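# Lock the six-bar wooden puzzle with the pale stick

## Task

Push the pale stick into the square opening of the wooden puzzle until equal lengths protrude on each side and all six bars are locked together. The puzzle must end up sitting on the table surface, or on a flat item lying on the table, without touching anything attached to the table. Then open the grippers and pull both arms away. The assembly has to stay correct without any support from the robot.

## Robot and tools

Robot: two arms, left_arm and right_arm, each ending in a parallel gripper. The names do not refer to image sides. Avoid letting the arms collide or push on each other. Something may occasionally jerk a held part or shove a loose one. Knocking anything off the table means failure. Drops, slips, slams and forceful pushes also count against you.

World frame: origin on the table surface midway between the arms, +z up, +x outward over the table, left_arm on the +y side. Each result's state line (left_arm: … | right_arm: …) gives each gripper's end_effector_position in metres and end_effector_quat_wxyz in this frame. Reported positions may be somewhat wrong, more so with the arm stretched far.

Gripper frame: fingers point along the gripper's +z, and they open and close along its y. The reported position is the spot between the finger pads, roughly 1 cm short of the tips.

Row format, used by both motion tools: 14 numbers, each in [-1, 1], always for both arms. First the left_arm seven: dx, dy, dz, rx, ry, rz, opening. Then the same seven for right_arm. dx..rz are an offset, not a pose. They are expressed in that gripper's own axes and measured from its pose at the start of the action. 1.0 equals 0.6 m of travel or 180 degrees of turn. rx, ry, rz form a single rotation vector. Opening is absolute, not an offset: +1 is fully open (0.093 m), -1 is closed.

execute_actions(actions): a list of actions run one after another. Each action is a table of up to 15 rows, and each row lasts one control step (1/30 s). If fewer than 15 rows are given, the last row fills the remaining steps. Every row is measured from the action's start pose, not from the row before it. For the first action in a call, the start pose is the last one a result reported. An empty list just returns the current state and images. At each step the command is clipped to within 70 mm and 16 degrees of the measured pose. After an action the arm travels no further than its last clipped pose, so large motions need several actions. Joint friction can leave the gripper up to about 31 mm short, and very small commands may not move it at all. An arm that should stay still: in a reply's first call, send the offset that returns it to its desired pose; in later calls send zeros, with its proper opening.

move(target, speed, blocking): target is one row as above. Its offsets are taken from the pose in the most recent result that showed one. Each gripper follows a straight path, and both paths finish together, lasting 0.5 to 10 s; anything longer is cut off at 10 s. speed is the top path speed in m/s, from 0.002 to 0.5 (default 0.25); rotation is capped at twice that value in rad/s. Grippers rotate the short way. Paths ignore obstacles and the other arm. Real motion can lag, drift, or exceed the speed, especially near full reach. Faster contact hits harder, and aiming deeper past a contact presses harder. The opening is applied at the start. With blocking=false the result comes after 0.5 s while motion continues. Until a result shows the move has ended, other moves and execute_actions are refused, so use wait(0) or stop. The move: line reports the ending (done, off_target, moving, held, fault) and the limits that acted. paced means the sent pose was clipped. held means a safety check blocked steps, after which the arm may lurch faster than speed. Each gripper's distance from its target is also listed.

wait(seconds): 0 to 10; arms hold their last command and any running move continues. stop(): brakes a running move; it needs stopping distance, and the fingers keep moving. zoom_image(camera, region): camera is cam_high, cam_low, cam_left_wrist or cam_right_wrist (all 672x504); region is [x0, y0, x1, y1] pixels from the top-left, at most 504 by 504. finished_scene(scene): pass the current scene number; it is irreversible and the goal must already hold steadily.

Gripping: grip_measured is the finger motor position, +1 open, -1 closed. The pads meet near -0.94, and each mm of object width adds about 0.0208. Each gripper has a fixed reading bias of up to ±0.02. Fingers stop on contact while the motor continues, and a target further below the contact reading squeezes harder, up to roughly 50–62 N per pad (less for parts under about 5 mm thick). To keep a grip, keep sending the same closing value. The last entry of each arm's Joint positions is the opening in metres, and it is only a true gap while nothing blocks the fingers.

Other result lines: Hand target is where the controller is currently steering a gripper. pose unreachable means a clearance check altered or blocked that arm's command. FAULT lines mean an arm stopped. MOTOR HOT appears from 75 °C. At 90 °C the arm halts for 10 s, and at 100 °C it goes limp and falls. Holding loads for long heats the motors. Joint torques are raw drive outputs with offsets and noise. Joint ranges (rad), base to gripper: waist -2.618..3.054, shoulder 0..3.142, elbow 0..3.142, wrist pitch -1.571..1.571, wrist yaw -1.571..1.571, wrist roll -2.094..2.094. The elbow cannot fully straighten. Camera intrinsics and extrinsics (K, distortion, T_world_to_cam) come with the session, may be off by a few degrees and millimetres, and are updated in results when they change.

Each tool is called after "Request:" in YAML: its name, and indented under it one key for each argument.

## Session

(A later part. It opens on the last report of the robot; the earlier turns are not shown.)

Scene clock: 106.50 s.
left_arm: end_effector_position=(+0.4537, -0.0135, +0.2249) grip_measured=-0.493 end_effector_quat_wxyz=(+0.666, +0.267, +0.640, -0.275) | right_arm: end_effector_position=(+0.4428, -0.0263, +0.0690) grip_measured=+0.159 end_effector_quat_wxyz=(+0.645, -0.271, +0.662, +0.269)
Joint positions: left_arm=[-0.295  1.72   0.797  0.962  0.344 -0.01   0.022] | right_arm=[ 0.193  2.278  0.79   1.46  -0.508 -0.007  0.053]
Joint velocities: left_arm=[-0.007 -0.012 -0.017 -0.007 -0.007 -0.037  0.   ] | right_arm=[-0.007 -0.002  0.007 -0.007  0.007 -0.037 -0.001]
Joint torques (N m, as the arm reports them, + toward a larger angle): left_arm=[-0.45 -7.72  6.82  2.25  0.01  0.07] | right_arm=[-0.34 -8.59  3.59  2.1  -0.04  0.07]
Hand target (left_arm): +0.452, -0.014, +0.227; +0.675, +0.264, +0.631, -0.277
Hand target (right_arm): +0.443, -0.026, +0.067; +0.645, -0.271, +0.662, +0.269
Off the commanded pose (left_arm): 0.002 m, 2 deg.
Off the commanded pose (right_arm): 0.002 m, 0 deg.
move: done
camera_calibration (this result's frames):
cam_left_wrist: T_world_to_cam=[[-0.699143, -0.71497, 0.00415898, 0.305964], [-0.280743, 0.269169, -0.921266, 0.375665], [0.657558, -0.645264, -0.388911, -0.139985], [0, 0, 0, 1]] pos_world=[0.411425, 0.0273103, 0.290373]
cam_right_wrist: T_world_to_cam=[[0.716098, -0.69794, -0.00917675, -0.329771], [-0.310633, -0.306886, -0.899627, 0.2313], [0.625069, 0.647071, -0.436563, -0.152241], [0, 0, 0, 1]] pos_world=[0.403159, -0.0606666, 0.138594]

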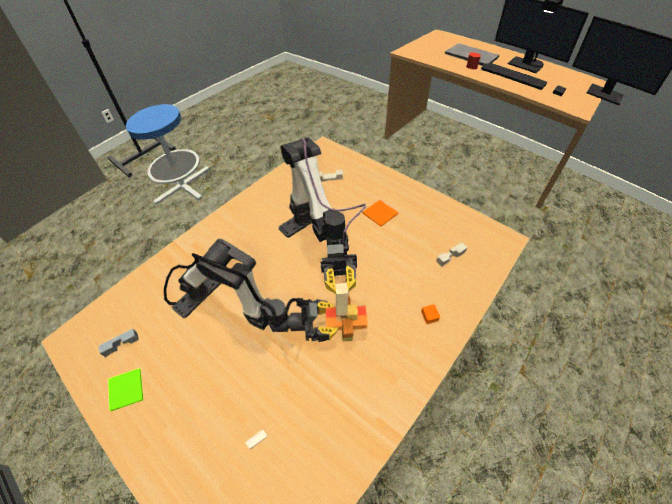

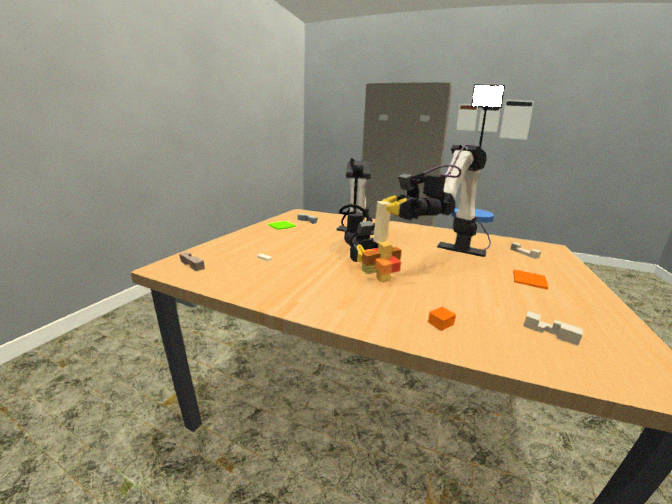

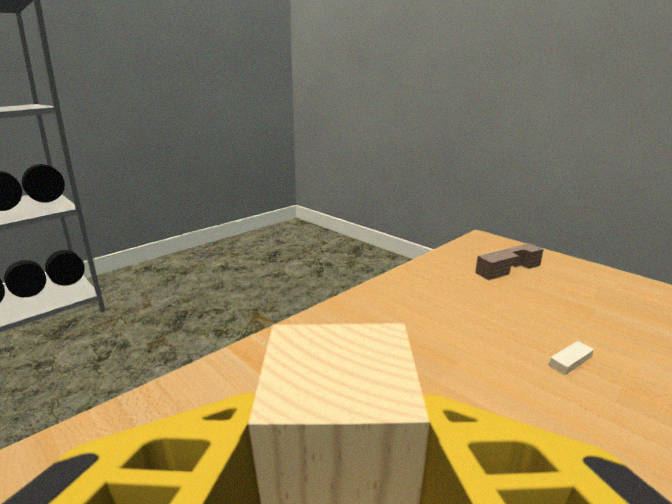

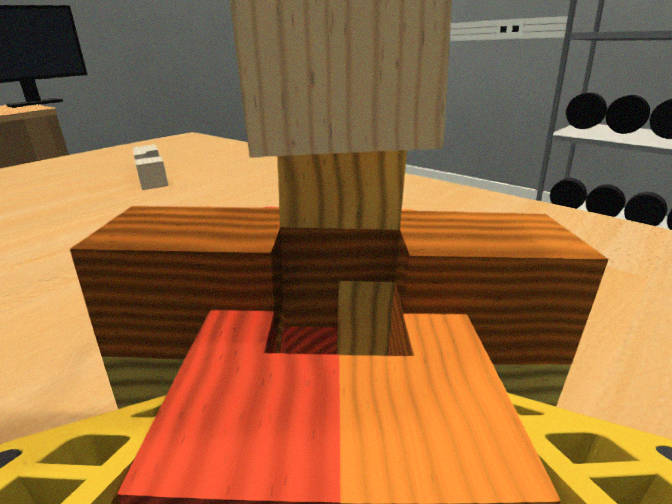

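Request:
move:
  target: [0.04,0.006,0.006,0,0.007,0,-0.55, 0.003,0,0,0,0,0,0.08]
  speed: 0.02

Scene clock: 111.30 s.
left_arm: end_effector_position=(+0.4584, -0.0164, +0.1995) grip_measured=-0.493 end_effector_quat_wxyz=(+0.648, +0.270, +0.657, -0.275) | right_arm: end_effector_position=(+0.4428, -0.0263, +0.0690) grip_measured=+0.159 end_effector_quat_wxyz=(+0.645, -0.271, +0.662, +0.269)
Joint positions: left_arm=[-0.295  1.778  0.797  0.97   0.348 -0.009  0.022] | right_arm=[ 0.193  2.278  0.79   1.46  -0.508 -0.007  0.053]
Joint velocities: left_arm=[ 0.002  0.012  0.002 -0.007 -0.051 -0.11  -0.   ] | right_arm=[-0.017 -0.007  0.007  0.037 -0.022  0.037 -0.001]
Joint torques (N m, as the arm reports them, + toward a larger angle): left_arm=[ 0.04 -8.16  6.78  2.25  0.05  0.21] | right_arm=[-0.31 -8.72  3.58  2.1  -0.01  0.05]
Hand target (left_arm): +0.459, -0.014, +0.201; +0.658, +0.270, +0.648, -0.272
Hand target (right_arm): +0.443, -0.026, +0.067; +0.645, -0.271, +0.662, +0.269
Off the commanded pose (left_arm): 0.003 m, 2 deg.
Off the commanded pose (right_arm): 0.002 m, 0 deg.
move: done
camera_calibration (this result's frames):
cam_left_wrist: T_world_to_cam=[[-0.701615, -0.712306, 0.0188997, 0.30545], [-0.319719, 0.290994, -0.901722, 0.368681], [0.636802, -0.638704, -0.431903, -0.136617], [0, 0, 0, 1]] pos_world=[0.41918, 0.0230314, 0.267669]
cam_right_wrist: T_world_to_cam=[[0.716098, -0.69794, -0.00917675, -0.329771], [-0.310633, -0.306886, -0.899627, 0.2313], [0.625069, 0.647071, -0.436563, -0.152241], [0, 0, 0, 1]] pos_world=[0.403159, -0.0606666, 0.138594]

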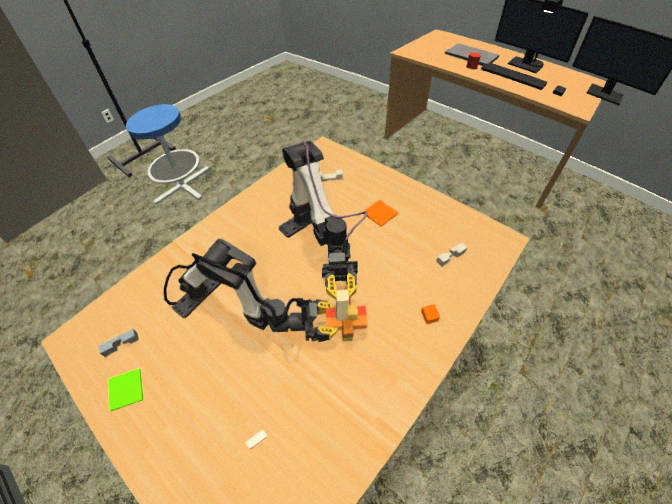

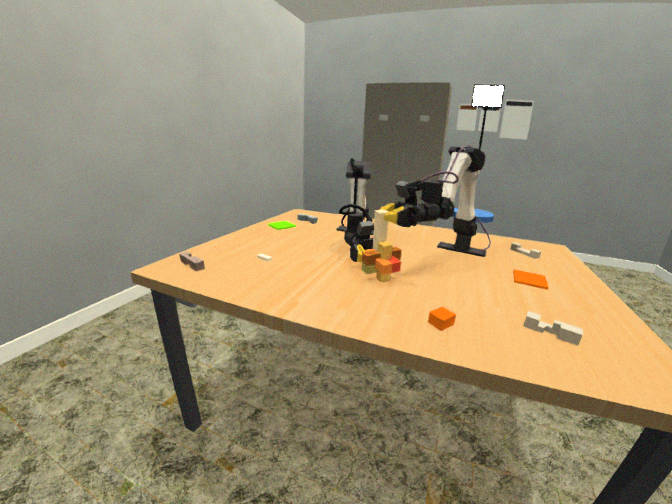

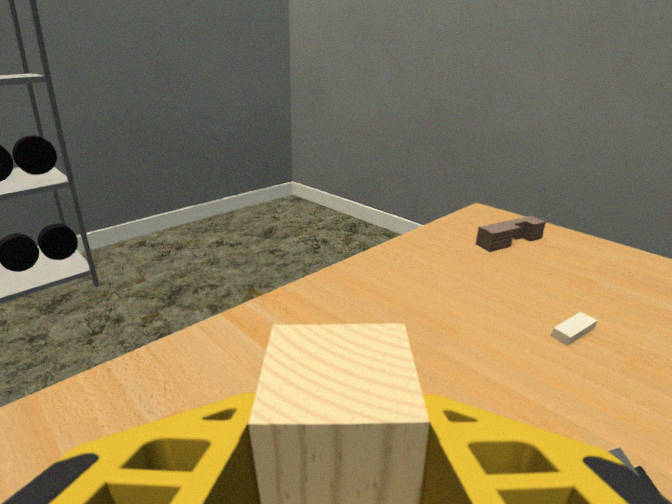

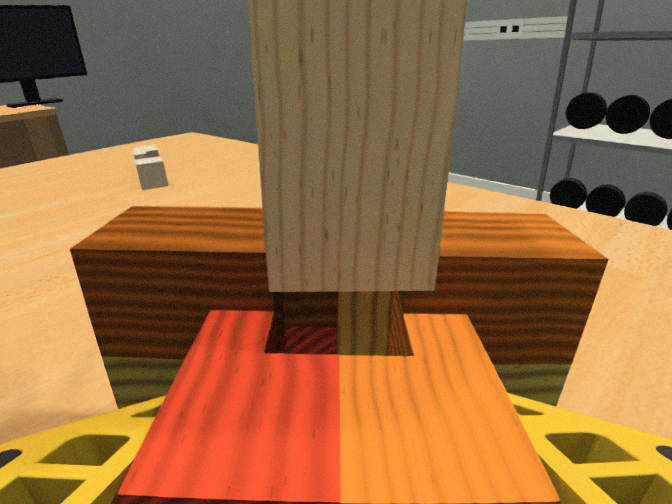

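Request:
move:
  target: [0.0,0.018,0.0,0,-0.004,0,-0.55, 0.003,0,0,0,0,0,0.08]
  speed: 0.01

Scene clock: 114.13 s.
left_arm: end_effector_position=(+0.4580, -0.0142, +0.1991) grip_measured=-0.493 end_effector_quat_wxyz=(+0.643, +0.275, +0.656, -0.284) | right_arm: end_effector_position=(+0.4428, -0.0263, +0.0690) grip_measured=+0.159 end_effector_quat_wxyz=(+0.645, -0.272, +0.662, +0.269)
Joint positions: left_arm=[-0.279  1.778  0.797  0.969  0.385 -0.014  0.022] | right_arm=[ 0.193  2.278  0.79   1.46  -0.508 -0.008  0.053]
Joint velocities: left_arm=[-0.007 -0.007 -0.002 -0.037  0.154 -0.007 -0.001] | right_arm=[-0.007  0.002 -0.012 -0.007 -0.007 -0.037  0.001]
Joint torques (N m, as the arm reports them, + toward a larger angle): left_arm=[ 0.6  -7.23  8.2   2.09  0.03  0.11] | right_arm=[-0.34 -8.63  3.7   2.08 -0.03  0.07]
Hand target (left_arm): +0.466, -0.009, +0.199; +0.652, +0.268, +0.653, -0.277
Hand target (right_arm): +0.443, -0.026, +0.067; +0.645, -0.271, +0.662, +0.269
Off the commanded pose (left_arm): 0.010 m, 2 deg.
Off the commanded pose (right_arm): 0.002 m, 0 deg.
move: done
camera_calibration (this result's frames):
cam_left_wrist: T_world_to_cam=[[-0.716778, -0.696848, 0.0251409, 0.312642], [-0.318224, 0.294819, -0.901008, 0.366836], [0.620454, -0.653823, -0.433074, -0.127577], [0, 0, 0, 1]] pos_world=[0.419986, 0.0263008, 0.267412]
cam_right_wrist: T_world_to_cam=[[0.716124, -0.697927, -0.0080328, -0.329861], [-0.309897, -0.307623, -0.899629, 0.230955], [0.625404, 0.646735, -0.436582, -0.152397], [0, 0, 0, 1]] pos_world=[0.403104, -0.0606113, 0.13859]

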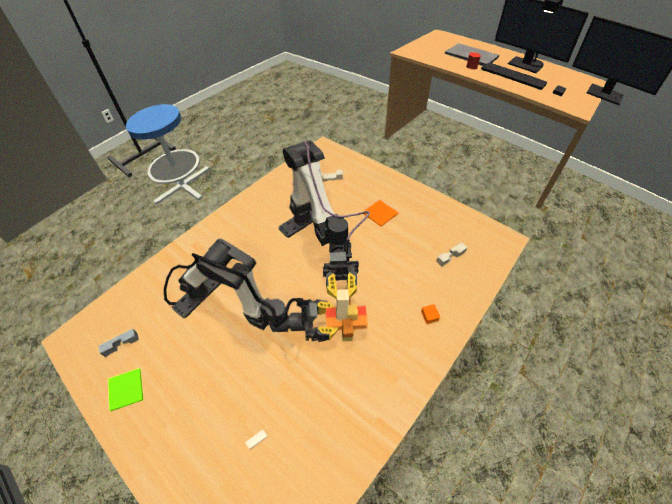

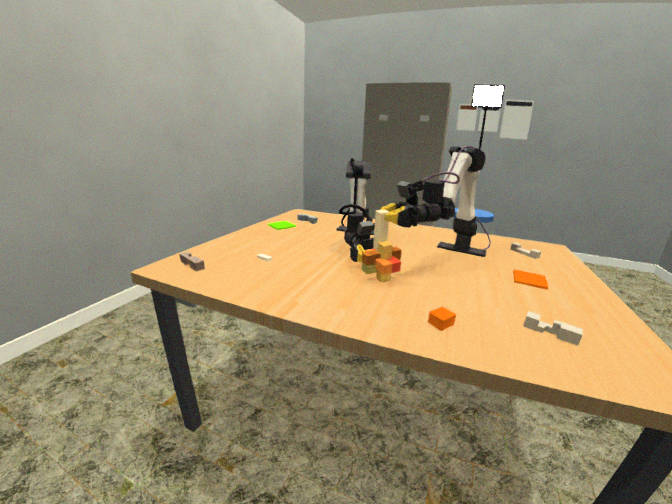

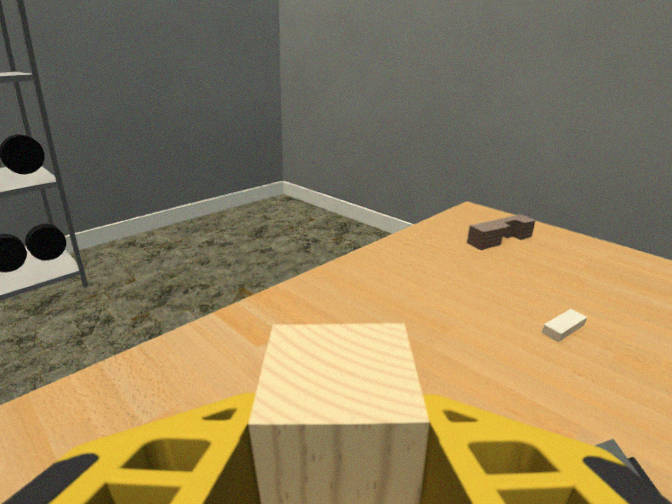

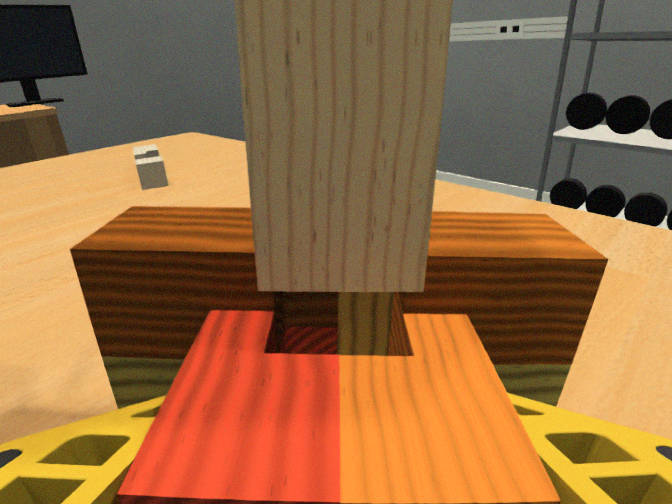

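Request:
move:
  target: [0.0,0.011,0.0,-0.013,-0.004,0.007,-0.55, 0.003,0,0,0,0,0,0.08]
  speed: 0.01

Scene clock: 118.47 s.
left_arm: end_effector_position=(+0.4582, -0.0143, +0.1983) grip_measured=-0.493 end_effector_quat_wxyz=(+0.643, +0.274, +0.657, -0.282) | right_arm: end_effector_position=(+0.4427, -0.0263, +0.0690) grip_measured=+0.159 end_effector_quat_wxyz=(+0.645, -0.272, +0.662, +0.268)
Joint positions: left_arm=[-0.281  1.778  0.797  0.965  0.379 -0.013  0.022] | right_arm=[ 0.193  2.278  0.79   1.46  -0.508 -0.01   0.053]
Joint velocities: left_arm=[-0.002 -0.007 -0.012 -0.022  0.066 -0.066 -0.   ] | right_arm=[-0.002  0.007  0.007 -0.022 -0.022  0.022 -0.001]
Joint torques (N m, as the arm reports them, + toward a larger angle): left_arm=[-0.14 -8.39  7.01  2.1  -0.26  0.29] | right_arm=[-0.26 -8.63  3.66  2.08 -0.03  0.05]
Hand target (left_arm): +0.462, -0.010, +0.199; +0.655, +0.267, +0.655, -0.265
Hand target (right_arm): +0.443, -0.026, +0.067; +0.645, -0.272, +0.662, +0.269
Off the commanded pose (left_arm): 0.007 m, 3 deg.
Off the commanded pose (right_arm): 0.002 m, 0 deg.
move: off_target (left_arm)
camera_calibration (this result's frames):
cam_left_wrist: T_world_to_cam=[[-0.713803, -0.699904, 0.0249145, 0.31141], [-0.321555, 0.295923, -0.899462, 0.367377], [0.622164, -0.65005, -0.436288, -0.128256], [0, 0, 0, 1]] pos_world=[0.420214, 0.0258684, 0.266726]
cam_right_wrist: T_world_to_cam=[[0.716431, -0.697631, -0.00613525, -0.330056], [-0.308556, -0.30896, -0.899632, 0.230327], [0.625715, 0.646417, -0.436607, -0.152542], [0, 0, 0, 1]] pos_world=[0.402979, -0.0604896, 0.138583]

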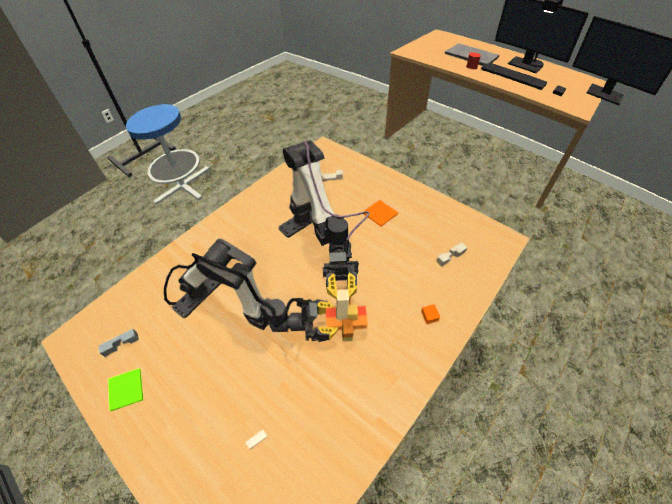

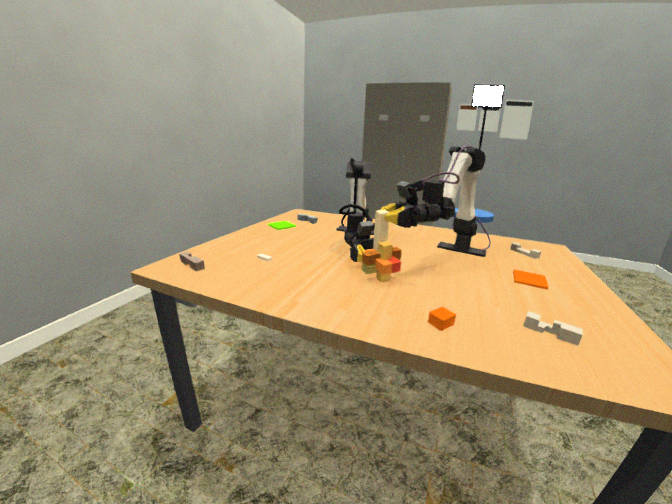

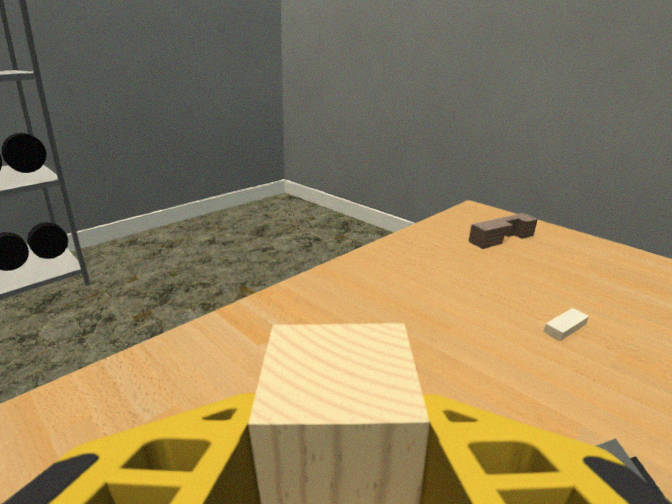

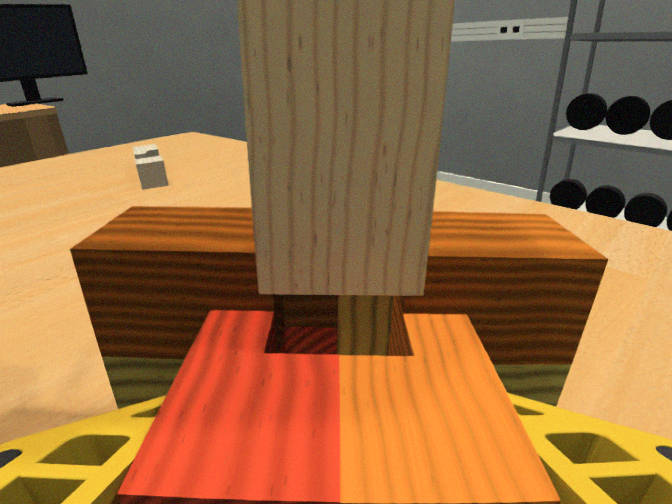

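Request:
move:
  target: [0.035,0.006,-0.002,-0.008,-0.008,0.004,-0.55, 0.003,0,0,0,0,0.002,0.08]
  speed: 0.012

Scene clock: 121.33 s.
left_arm: end_effector_position=(+0.4563, -0.0143, +0.1935) grip_measured=-0.493 end_effector_quat_wxyz=(+0.660, +0.272, +0.639, -0.287) | right_arm: end_effector_position=(+0.4439, -0.0275, +0.0690) grip_measured=+0.159 end_effector_quat_wxyz=(+0.644, -0.262, +0.666, +0.272)
Joint positions: left_arm=[-0.281  1.826  0.768  1.096  0.384 -0.022  0.022] | right_arm=[ 0.193  2.278  0.79   1.46  -0.498  0.011  0.053]
Joint velocities: left_arm=[ 0.012  0.002 -0.002  0.066 -0.066 -0.081 -0.001] | right_arm=[ 0.012 -0.012  0.002  0.007 -0.037 -0.022  0.001]
Joint torques (N m, as the arm reports them, + toward a larger angle): left_arm=[-0.47 -6.88  5.68  1.98 -0.26  0.28] | right_arm=[-0.26 -8.61  3.84  2.08 -0.08 -0.04]
Hand target (left_arm): +0.459, -0.011, +0.178; +0.656, +0.267, +0.651, -0.273
Hand target (right_arm): +0.443, -0.026, +0.067; +0.644, -0.270, +0.662, +0.270
Off the commanded pose (left_arm): 0.017 m, 2 deg.
Off the commanded pose (right_arm): 0.002 m, 1 deg.
move: off_target (left_arm)
camera_calibration (this result's frames):
cam_left_wrist: T_world_to_cam=[[-0.718159, -0.695719, 0.0149055, 0.314185], [-0.282272, 0.271665, -0.920066, 0.348255], [0.636058, -0.664961, -0.391481, -0.144383], [0, 0, 0, 1]] pos_world=[0.415773, 0.0279665, 0.259211]
cam_right_wrist: T_world_to_cam=[[0.708898, -0.704814, -0.0264881, -0.327175], [-0.324646, -0.292727, -0.899397, 0.237875], [0.626154, 0.64618, -0.436328, -0.152739], [0, 0, 0, 1]] pos_world=[0.404797, -0.0622683, 0.138633]

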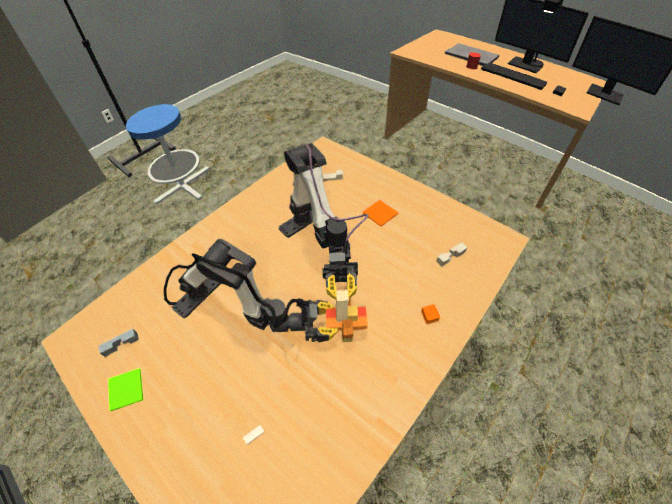

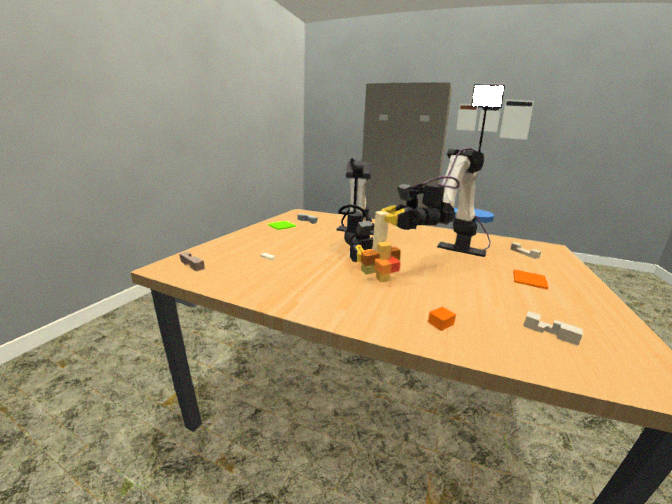

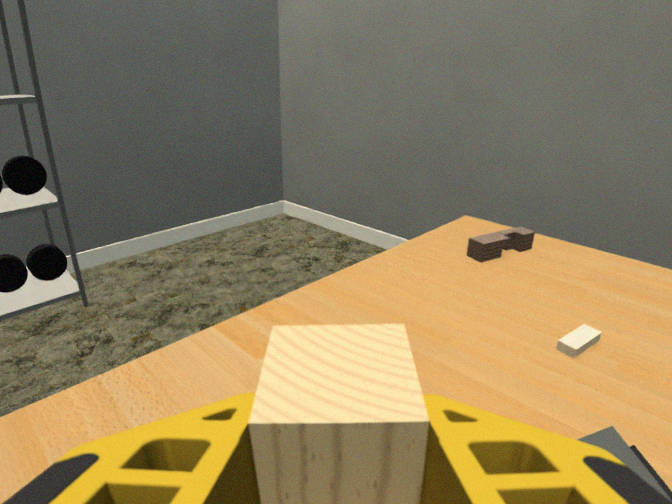

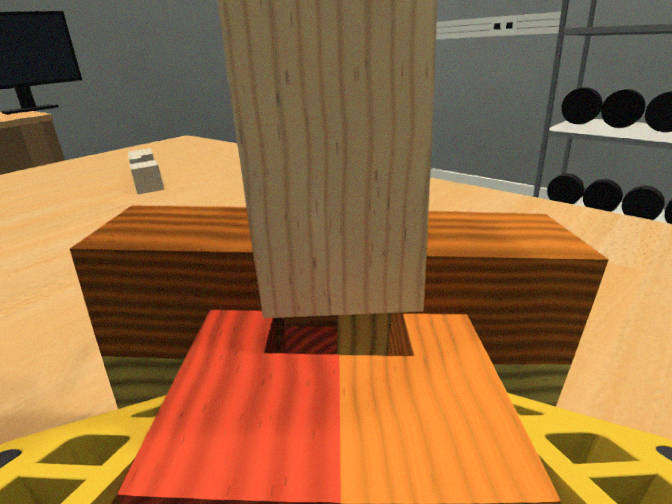

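Request:
move:
  target: [0.008,0.004,-0.002,-0.008,0.02,0.004,-0.55, 0.003,0.002,0,-0.003,0,-0.006,0.08]
  speed: 0.012

Scene clock: 125.70 s.
left_arm: end_effector_position=(+0.4545, -0.0144, +0.1907) grip_measured=-0.493 end_effector_quat_wxyz=(+0.650, +0.281, +0.649, -0.279) | right_arm: end_effector_position=(+0.4432, -0.0268, +0.0690) grip_measured=+0.159 end_effector_quat_wxyz=(+0.647, -0.273, +0.661, +0.265)
Joint positions: left_arm=[-0.284  1.803  0.768  1.037  0.381  0.003  0.022] | right_arm=[ 0.193  2.278  0.79   1.46  -0.504 -0.017  0.053]
Joint velocities: left_arm=[ 0.012  0.002 -0.012 -0.095 -0.007 -0.081 -0.   ] | right_arm=[ 0.012 -0.002  0.012 -0.022  0.022  0.037 -0.001]
Joint torques (N m, as the arm reports them, + toward a larger angle): left_arm=[ -0.32 -10.43   7.67   1.43  -0.18   0.25] | right_arm=[-0.39 -8.74  3.63  2.09 -0.06  0.14]
Hand target (left_arm): +0.457, -0.012, +0.188; +0.644, +0.278, +0.661, -0.267
Hand target (right_arm): +0.443, -0.027, +0.067; +0.645, -0.272, +0.662, +0.269
Off the commanded pose (left_arm): 0.004 m, 2 deg.
Off the commanded pose (right_arm): 0.002 m, 1 deg.
move: done
camera_calibration (this result's frames):
cam_left_wrist: T_world_to_cam=[[-0.717444, -0.696609, 0.00326978, 0.314755], [-0.296154, 0.300756, -0.906553, 0.349289], [0.63053, -0.651369, -0.422079, -0.135865], [0, 0, 0, 1]] pos_world=[0.414929, 0.0257121, 0.258273]
cam_right_wrist: T_world_to_cam=[[0.713633, -0.700519, 0.00120959, -0.330106], [-0.305181, -0.312447, -0.899578, 0.228724], [0.63055, 0.6416, -0.436758, -0.154796], [0, 0, 0, 1]] pos_world=[0.402983, -0.0604648, 0.138546]

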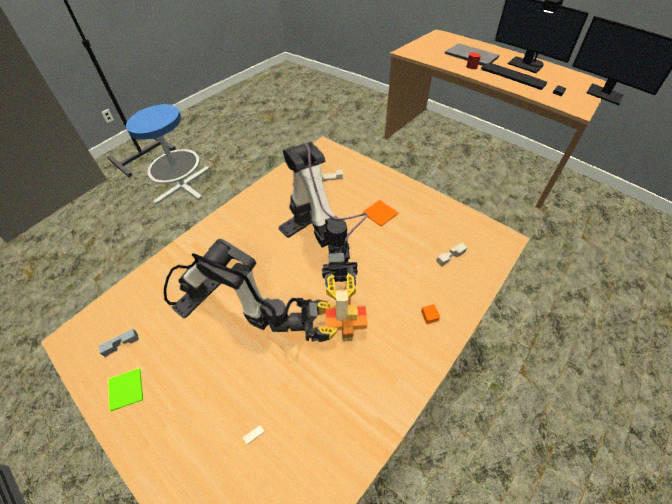

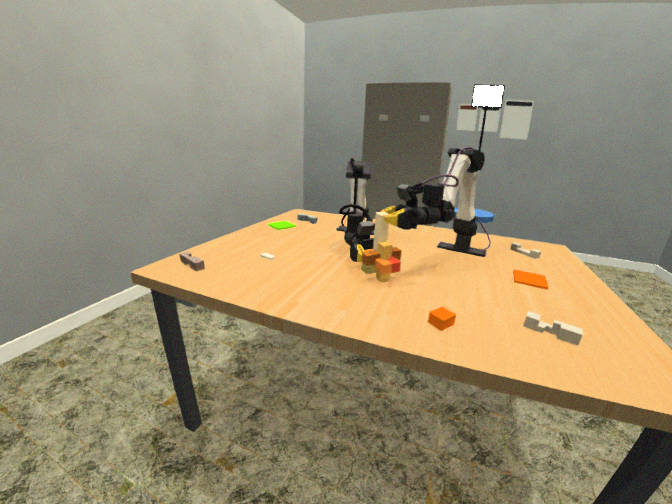

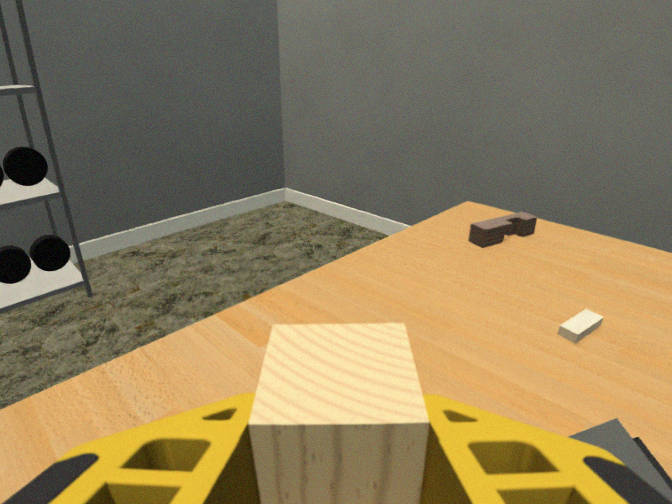

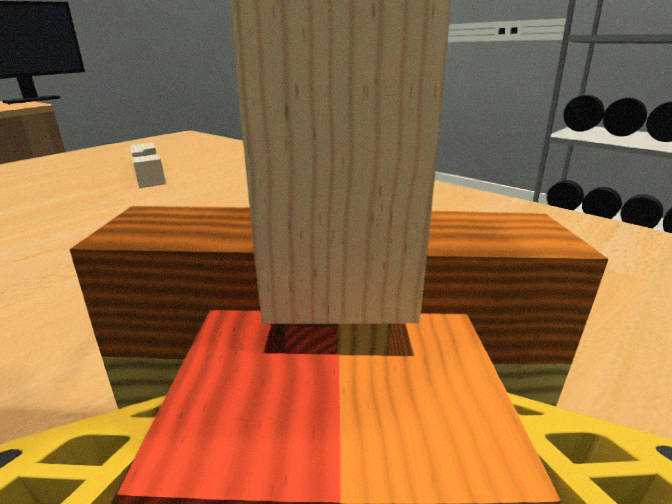

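Seems entered the notch. Continue down.

Request:
move:
  target: [0.035,0.005,0.004,-0.006,0.008,0,-0.55, 0.003,0,0,0,0,0.003,0.08]
  speed: 0.012

Scene clock: 128.53 s.
left_arm: end_effector_position=(+0.4553, -0.0156, +0.1898) grip_measured=-0.493 end_effector_quat_wxyz=(+0.656, +0.282, +0.642, -0.281) | right_arm: end_effector_position=(+0.4436, -0.0271, +0.0690) grip_measured=+0.159 end_effector_quat_wxyz=(+0.645, -0.268, +0.663, +0.268)
Joint positions: left_arm=[-0.284  1.823  0.768  1.074  0.386  0.002  0.022] | right_arm=[ 0.193  2.278  0.79   1.46  -0.501 -0.004  0.053]
Joint velocities: left_arm=[ 0.017  0.002  0.012  0.022 -0.007 -0.037 -0.   ] | right_arm=[ 0.007  0.012 -0.002 -0.081  0.051 -0.007 -0.   ]
Joint torques (N m, as the arm reports them, + toward a larger angle): left_arm=[-0.45 -6.5   6.16  1.8  -0.2   0.26] | right_arm=[-0.27 -8.7   3.62  2.09 -0.02  0.02]
Hand target (left_arm): +0.457, -0.014, +0.170; +0.644, +0.279, +0.659, -0.269
Hand target (right_arm): +0.443, -0.027, +0.067; +0.645, -0.270, +0.663, +0.268
Off the commanded pose (left_arm): 0.020 m, 3 deg.
Off the commanded pose (right_arm): 0.002 m, 0 deg.
move: off_target (left_arm)
camera_calibration (this result's frames):
cam_left_wrist: T_world_to_cam=[[-0.720907, -0.693029, -0.00184732, 0.317054], [-0.28123, 0.294977, -0.913181, 0.343446], [0.633406, -0.657799, -0.407551, -0.141627], [0, 0, 0, 1]] pos_world=[0.414861, 0.0252571, 0.256494]
cam_right_wrist: T_world_to_cam=[[0.711485, -0.702598, -0.0120731, -0.328743], [-0.314521, -0.303041, -0.899579, 0.233113], [0.628384, 0.643834, -0.436591, -0.153782], [0, 0, 0, 1]] pos_world=[0.403849, -0.0613212, 0.138595]

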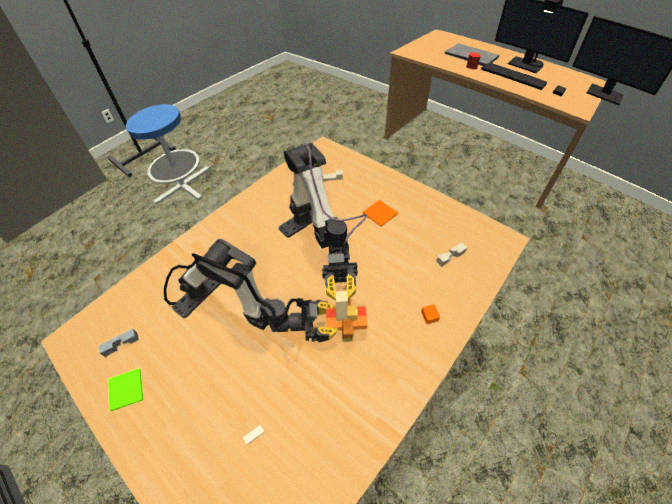

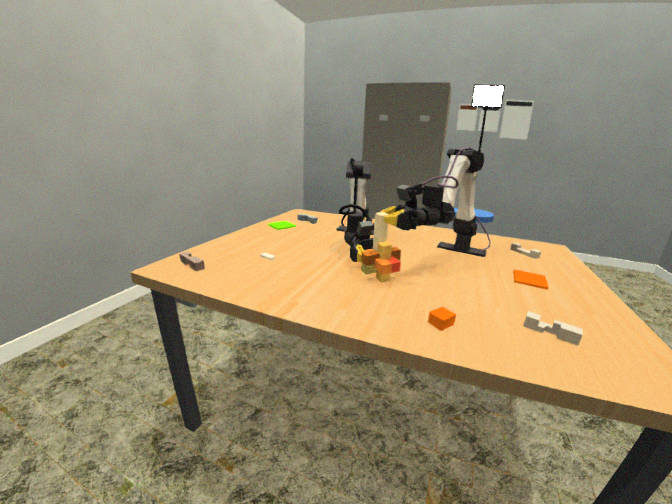

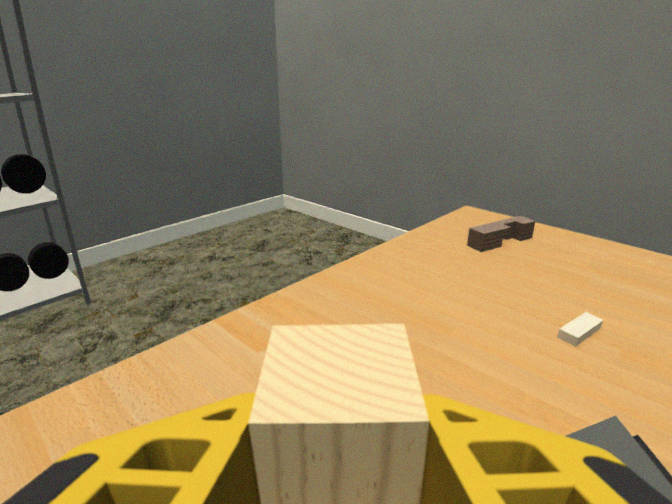

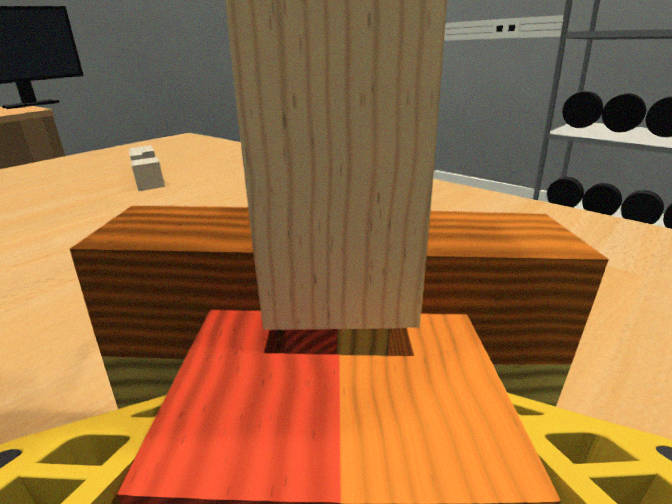

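Request:
move:
  target: [0.03,0.0,0.008,-0.004,0.03,-0.004,-0.55, 0.003,0,0,0,0,0,0.08]
  speed: 0.015

Scene clock: 133.53 s.
left_arm: end_effector_position=(+0.4540, -0.0170, +0.1884) grip_measured=-0.493 end_effector_quat_wxyz=(+0.653, +0.287, +0.644, -0.276) | right_arm: end_effector_position=(+0.4437, -0.0272, +0.0690) grip_measured=+0.159 end_effector_quat_wxyz=(+0.645, -0.267, +0.664, +0.269)
Joint positions: left_arm=[-0.289  1.817  0.768  1.055  0.382  0.017  0.022] | right_arm=[ 0.193  2.278  0.79   1.46  -0.5    0.     0.053]
Joint velocities: left_arm=[-0.017  0.017  0.012  0.051 -0.051 -0.037  0.002] | right_arm=[-0.002 -0.002  0.007 -0.037 -0.022 -0.037  0.   ]
Joint torques (N m, as the arm reports them, + toward a larger angle): left_arm=[-0.58 -8.89  8.54  1.   -0.09  0.25] | right_arm=[-0.32 -8.71  3.55  2.1   0.    0.02]
Hand target (left_arm): +0.457, -0.019, +0.172; +0.626, +0.287, +0.674, -0.268
Hand target (right_arm): +0.444, -0.027, +0.067; +0.645, -0.268, +0.663, +0.268
Off the commanded pose (left_arm): 0.017 m, 5 deg.
Off the commanded pose (right_arm): 0.002 m, 0 deg.
move: off_target (left_arm)
camera_calibration (this result's frames):
cam_left_wrist: T_world_to_cam=[[-0.721585, -0.692215, -0.0123586, 0.317465], [-0.281519, 0.309679, -0.90821, 0.341662], [0.632504, -0.651872, -0.418332, -0.139841], [0, 0, 0, 1]] pos_world=[0.413712, 0.0227901, 0.255724]
cam_right_wrist: T_world_to_cam=[[0.710579, -0.703439, -0.0158587, -0.328296], [-0.317292, -0.300233, -0.899548, 0.234415], [0.628016, 0.644231, -0.436534, -0.153609], [0, 0, 0, 1]] pos_world=[0.404127, -0.0615968, 0.138606]

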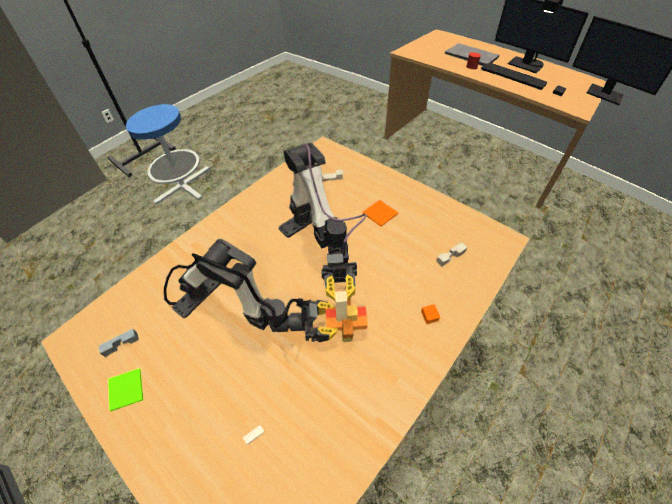

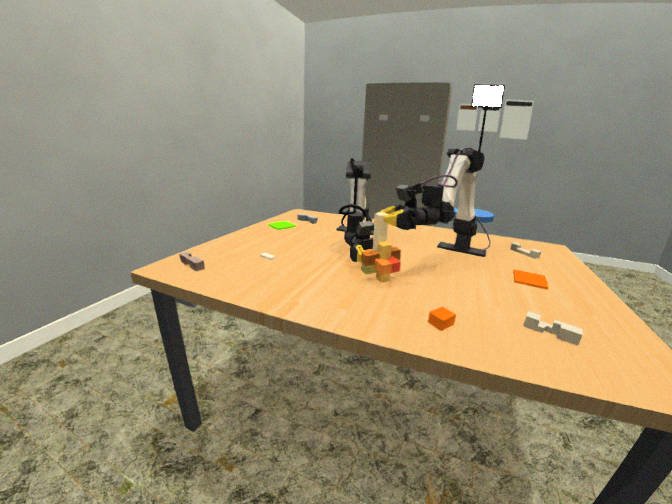

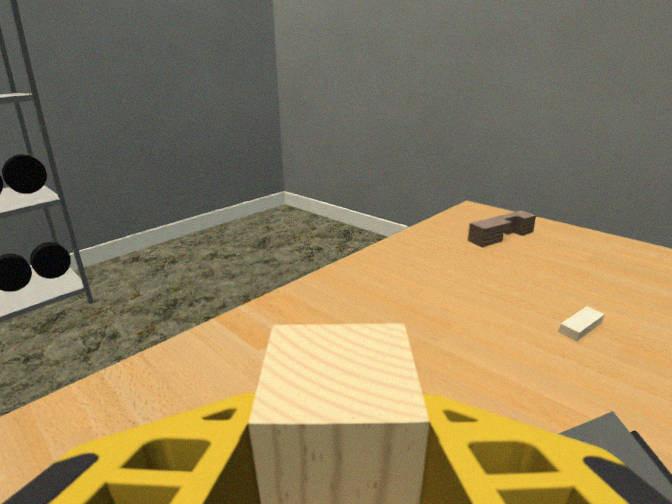

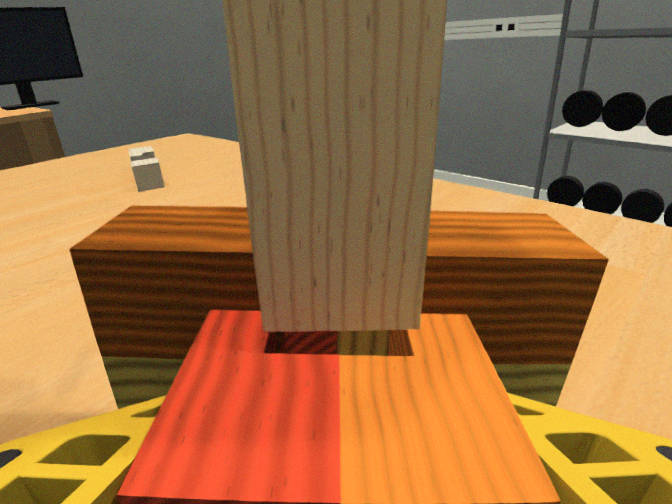

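Request:
zoom_image:
  camera: "cam_low"
  region: [330, 180, 450, 290]

Request:
zoom_image:
  camera: "cam_high"
  region: [280, 250, 400, 350]

Region (330, 180, 450, 290) of cam_low's 672x504 image, scaled by 4.200, with more detail than that image has; it fills the top 462 rows of this view, and the rest is white.

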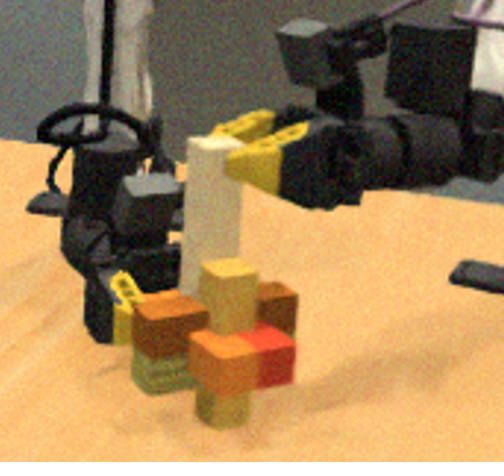

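Region (280, 250, 400, 350) of cam_high's 672x504 image, scaled by 4.200, with more detail than that image has.

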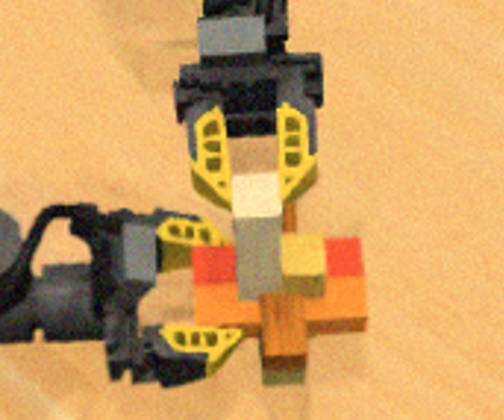

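Request:
move:
  target: [0.0,0.02,0.015,-0.012,0.012,-0.014,-0.55, 0.003,0,0,0,0,-0.002,0.08]
  speed: 0.015

Scene clock: 140.27 s.
left_arm: end_effector_position=(+0.4596, -0.0186, +0.1896) grip_measured=-0.493 end_effector_quat_wxyz=(+0.645, +0.279, +0.654, -0.281) | right_arm: end_effector_position=(+0.4442, -0.0278, +0.0690) grip_measured=+0.159 end_effector_quat_wxyz=(+0.643, -0.260, +0.667, +0.273)
Joint positions: left_arm=[-0.289  1.817  0.798  1.007  0.376 -0.003  0.022] | right_arm=[ 0.193  2.278  0.79   1.46  -0.496  0.017  0.053]
Joint velocities: left_arm=[ 0.002 -0.002 -0.002 -0.037  0.007  0.022 -0.   ] | right_arm=[-0.007  0.002  0.002  0.007 -0.037 -0.037 -0.002]
Joint torques (N m, as the arm reports them, + toward a larger angle): left_arm=[ 0.06 -8.89  9.29  1.47 -0.17  0.01] | right_arm=[-0.23 -8.67  3.57  2.09 -0.04 -0.12]
Hand target (left_arm): +0.469, -0.015, +0.188; +0.640, +0.266, +0.667, -0.273
Hand target (right_arm): +0.444, -0.027, +0.067; +0.646, -0.269, +0.663, +0.267
Off the commanded pose (left_arm): 0.010 m, 2 deg.
Off the commanded pose (right_arm): 0.002 m, 1 deg.
move: done
camera_calibration (this result's frames):
cam_left_wrist: T_world_to_cam=[[-0.71754, -0.696371, 0.0142592, 0.31341], [-0.311304, 0.30232, -0.90094, 0.357005], [0.623078, -0.650899, -0.43371, -0.136677], [0, 0, 0, 1]] pos_world=[0.421182, 0.021357, 0.257893]
cam_right_wrist: T_world_to_cam=[[0.707054, -0.706411, -0.0325321, -0.326369], [-0.329173, -0.288059, -0.899259, 0.240007], [0.625875, 0.646534, -0.436205, -0.152606], [0, 0, 0, 1]] pos_world=[0.405277, -0.062749, 0.138644]

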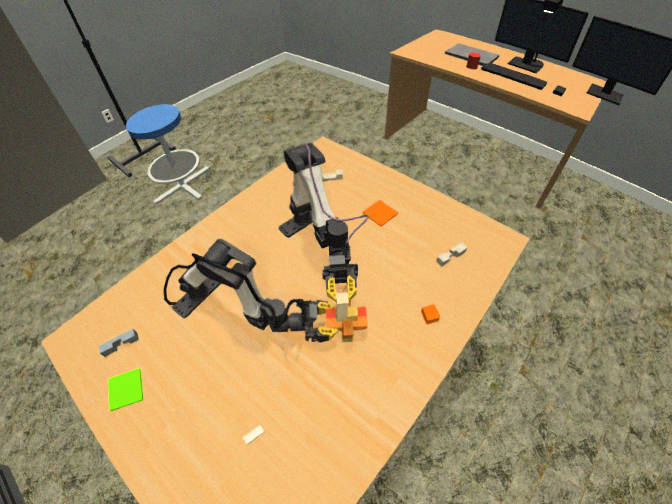

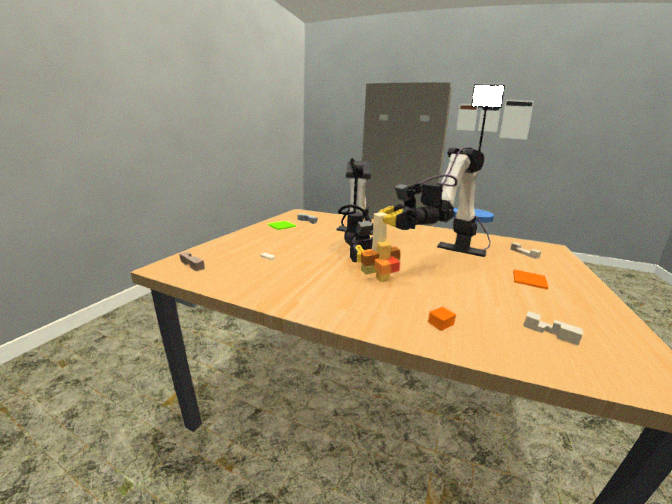

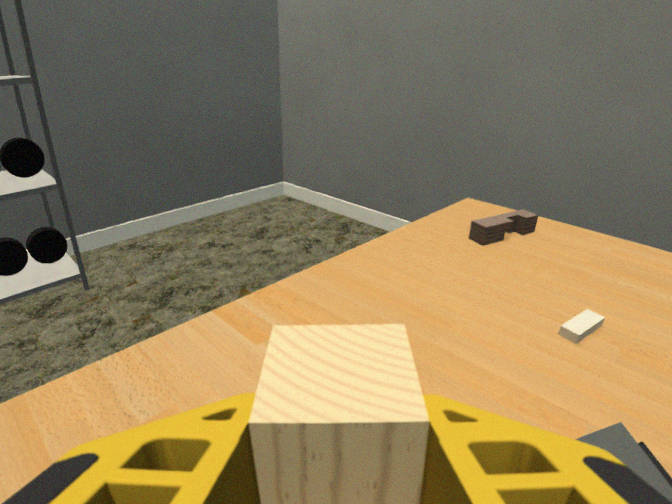

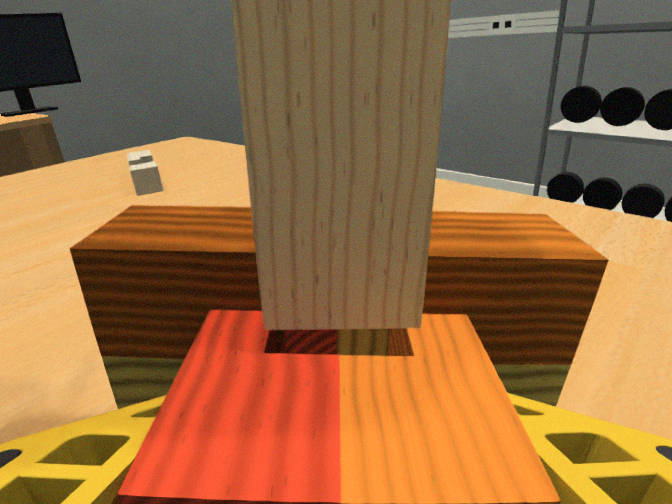

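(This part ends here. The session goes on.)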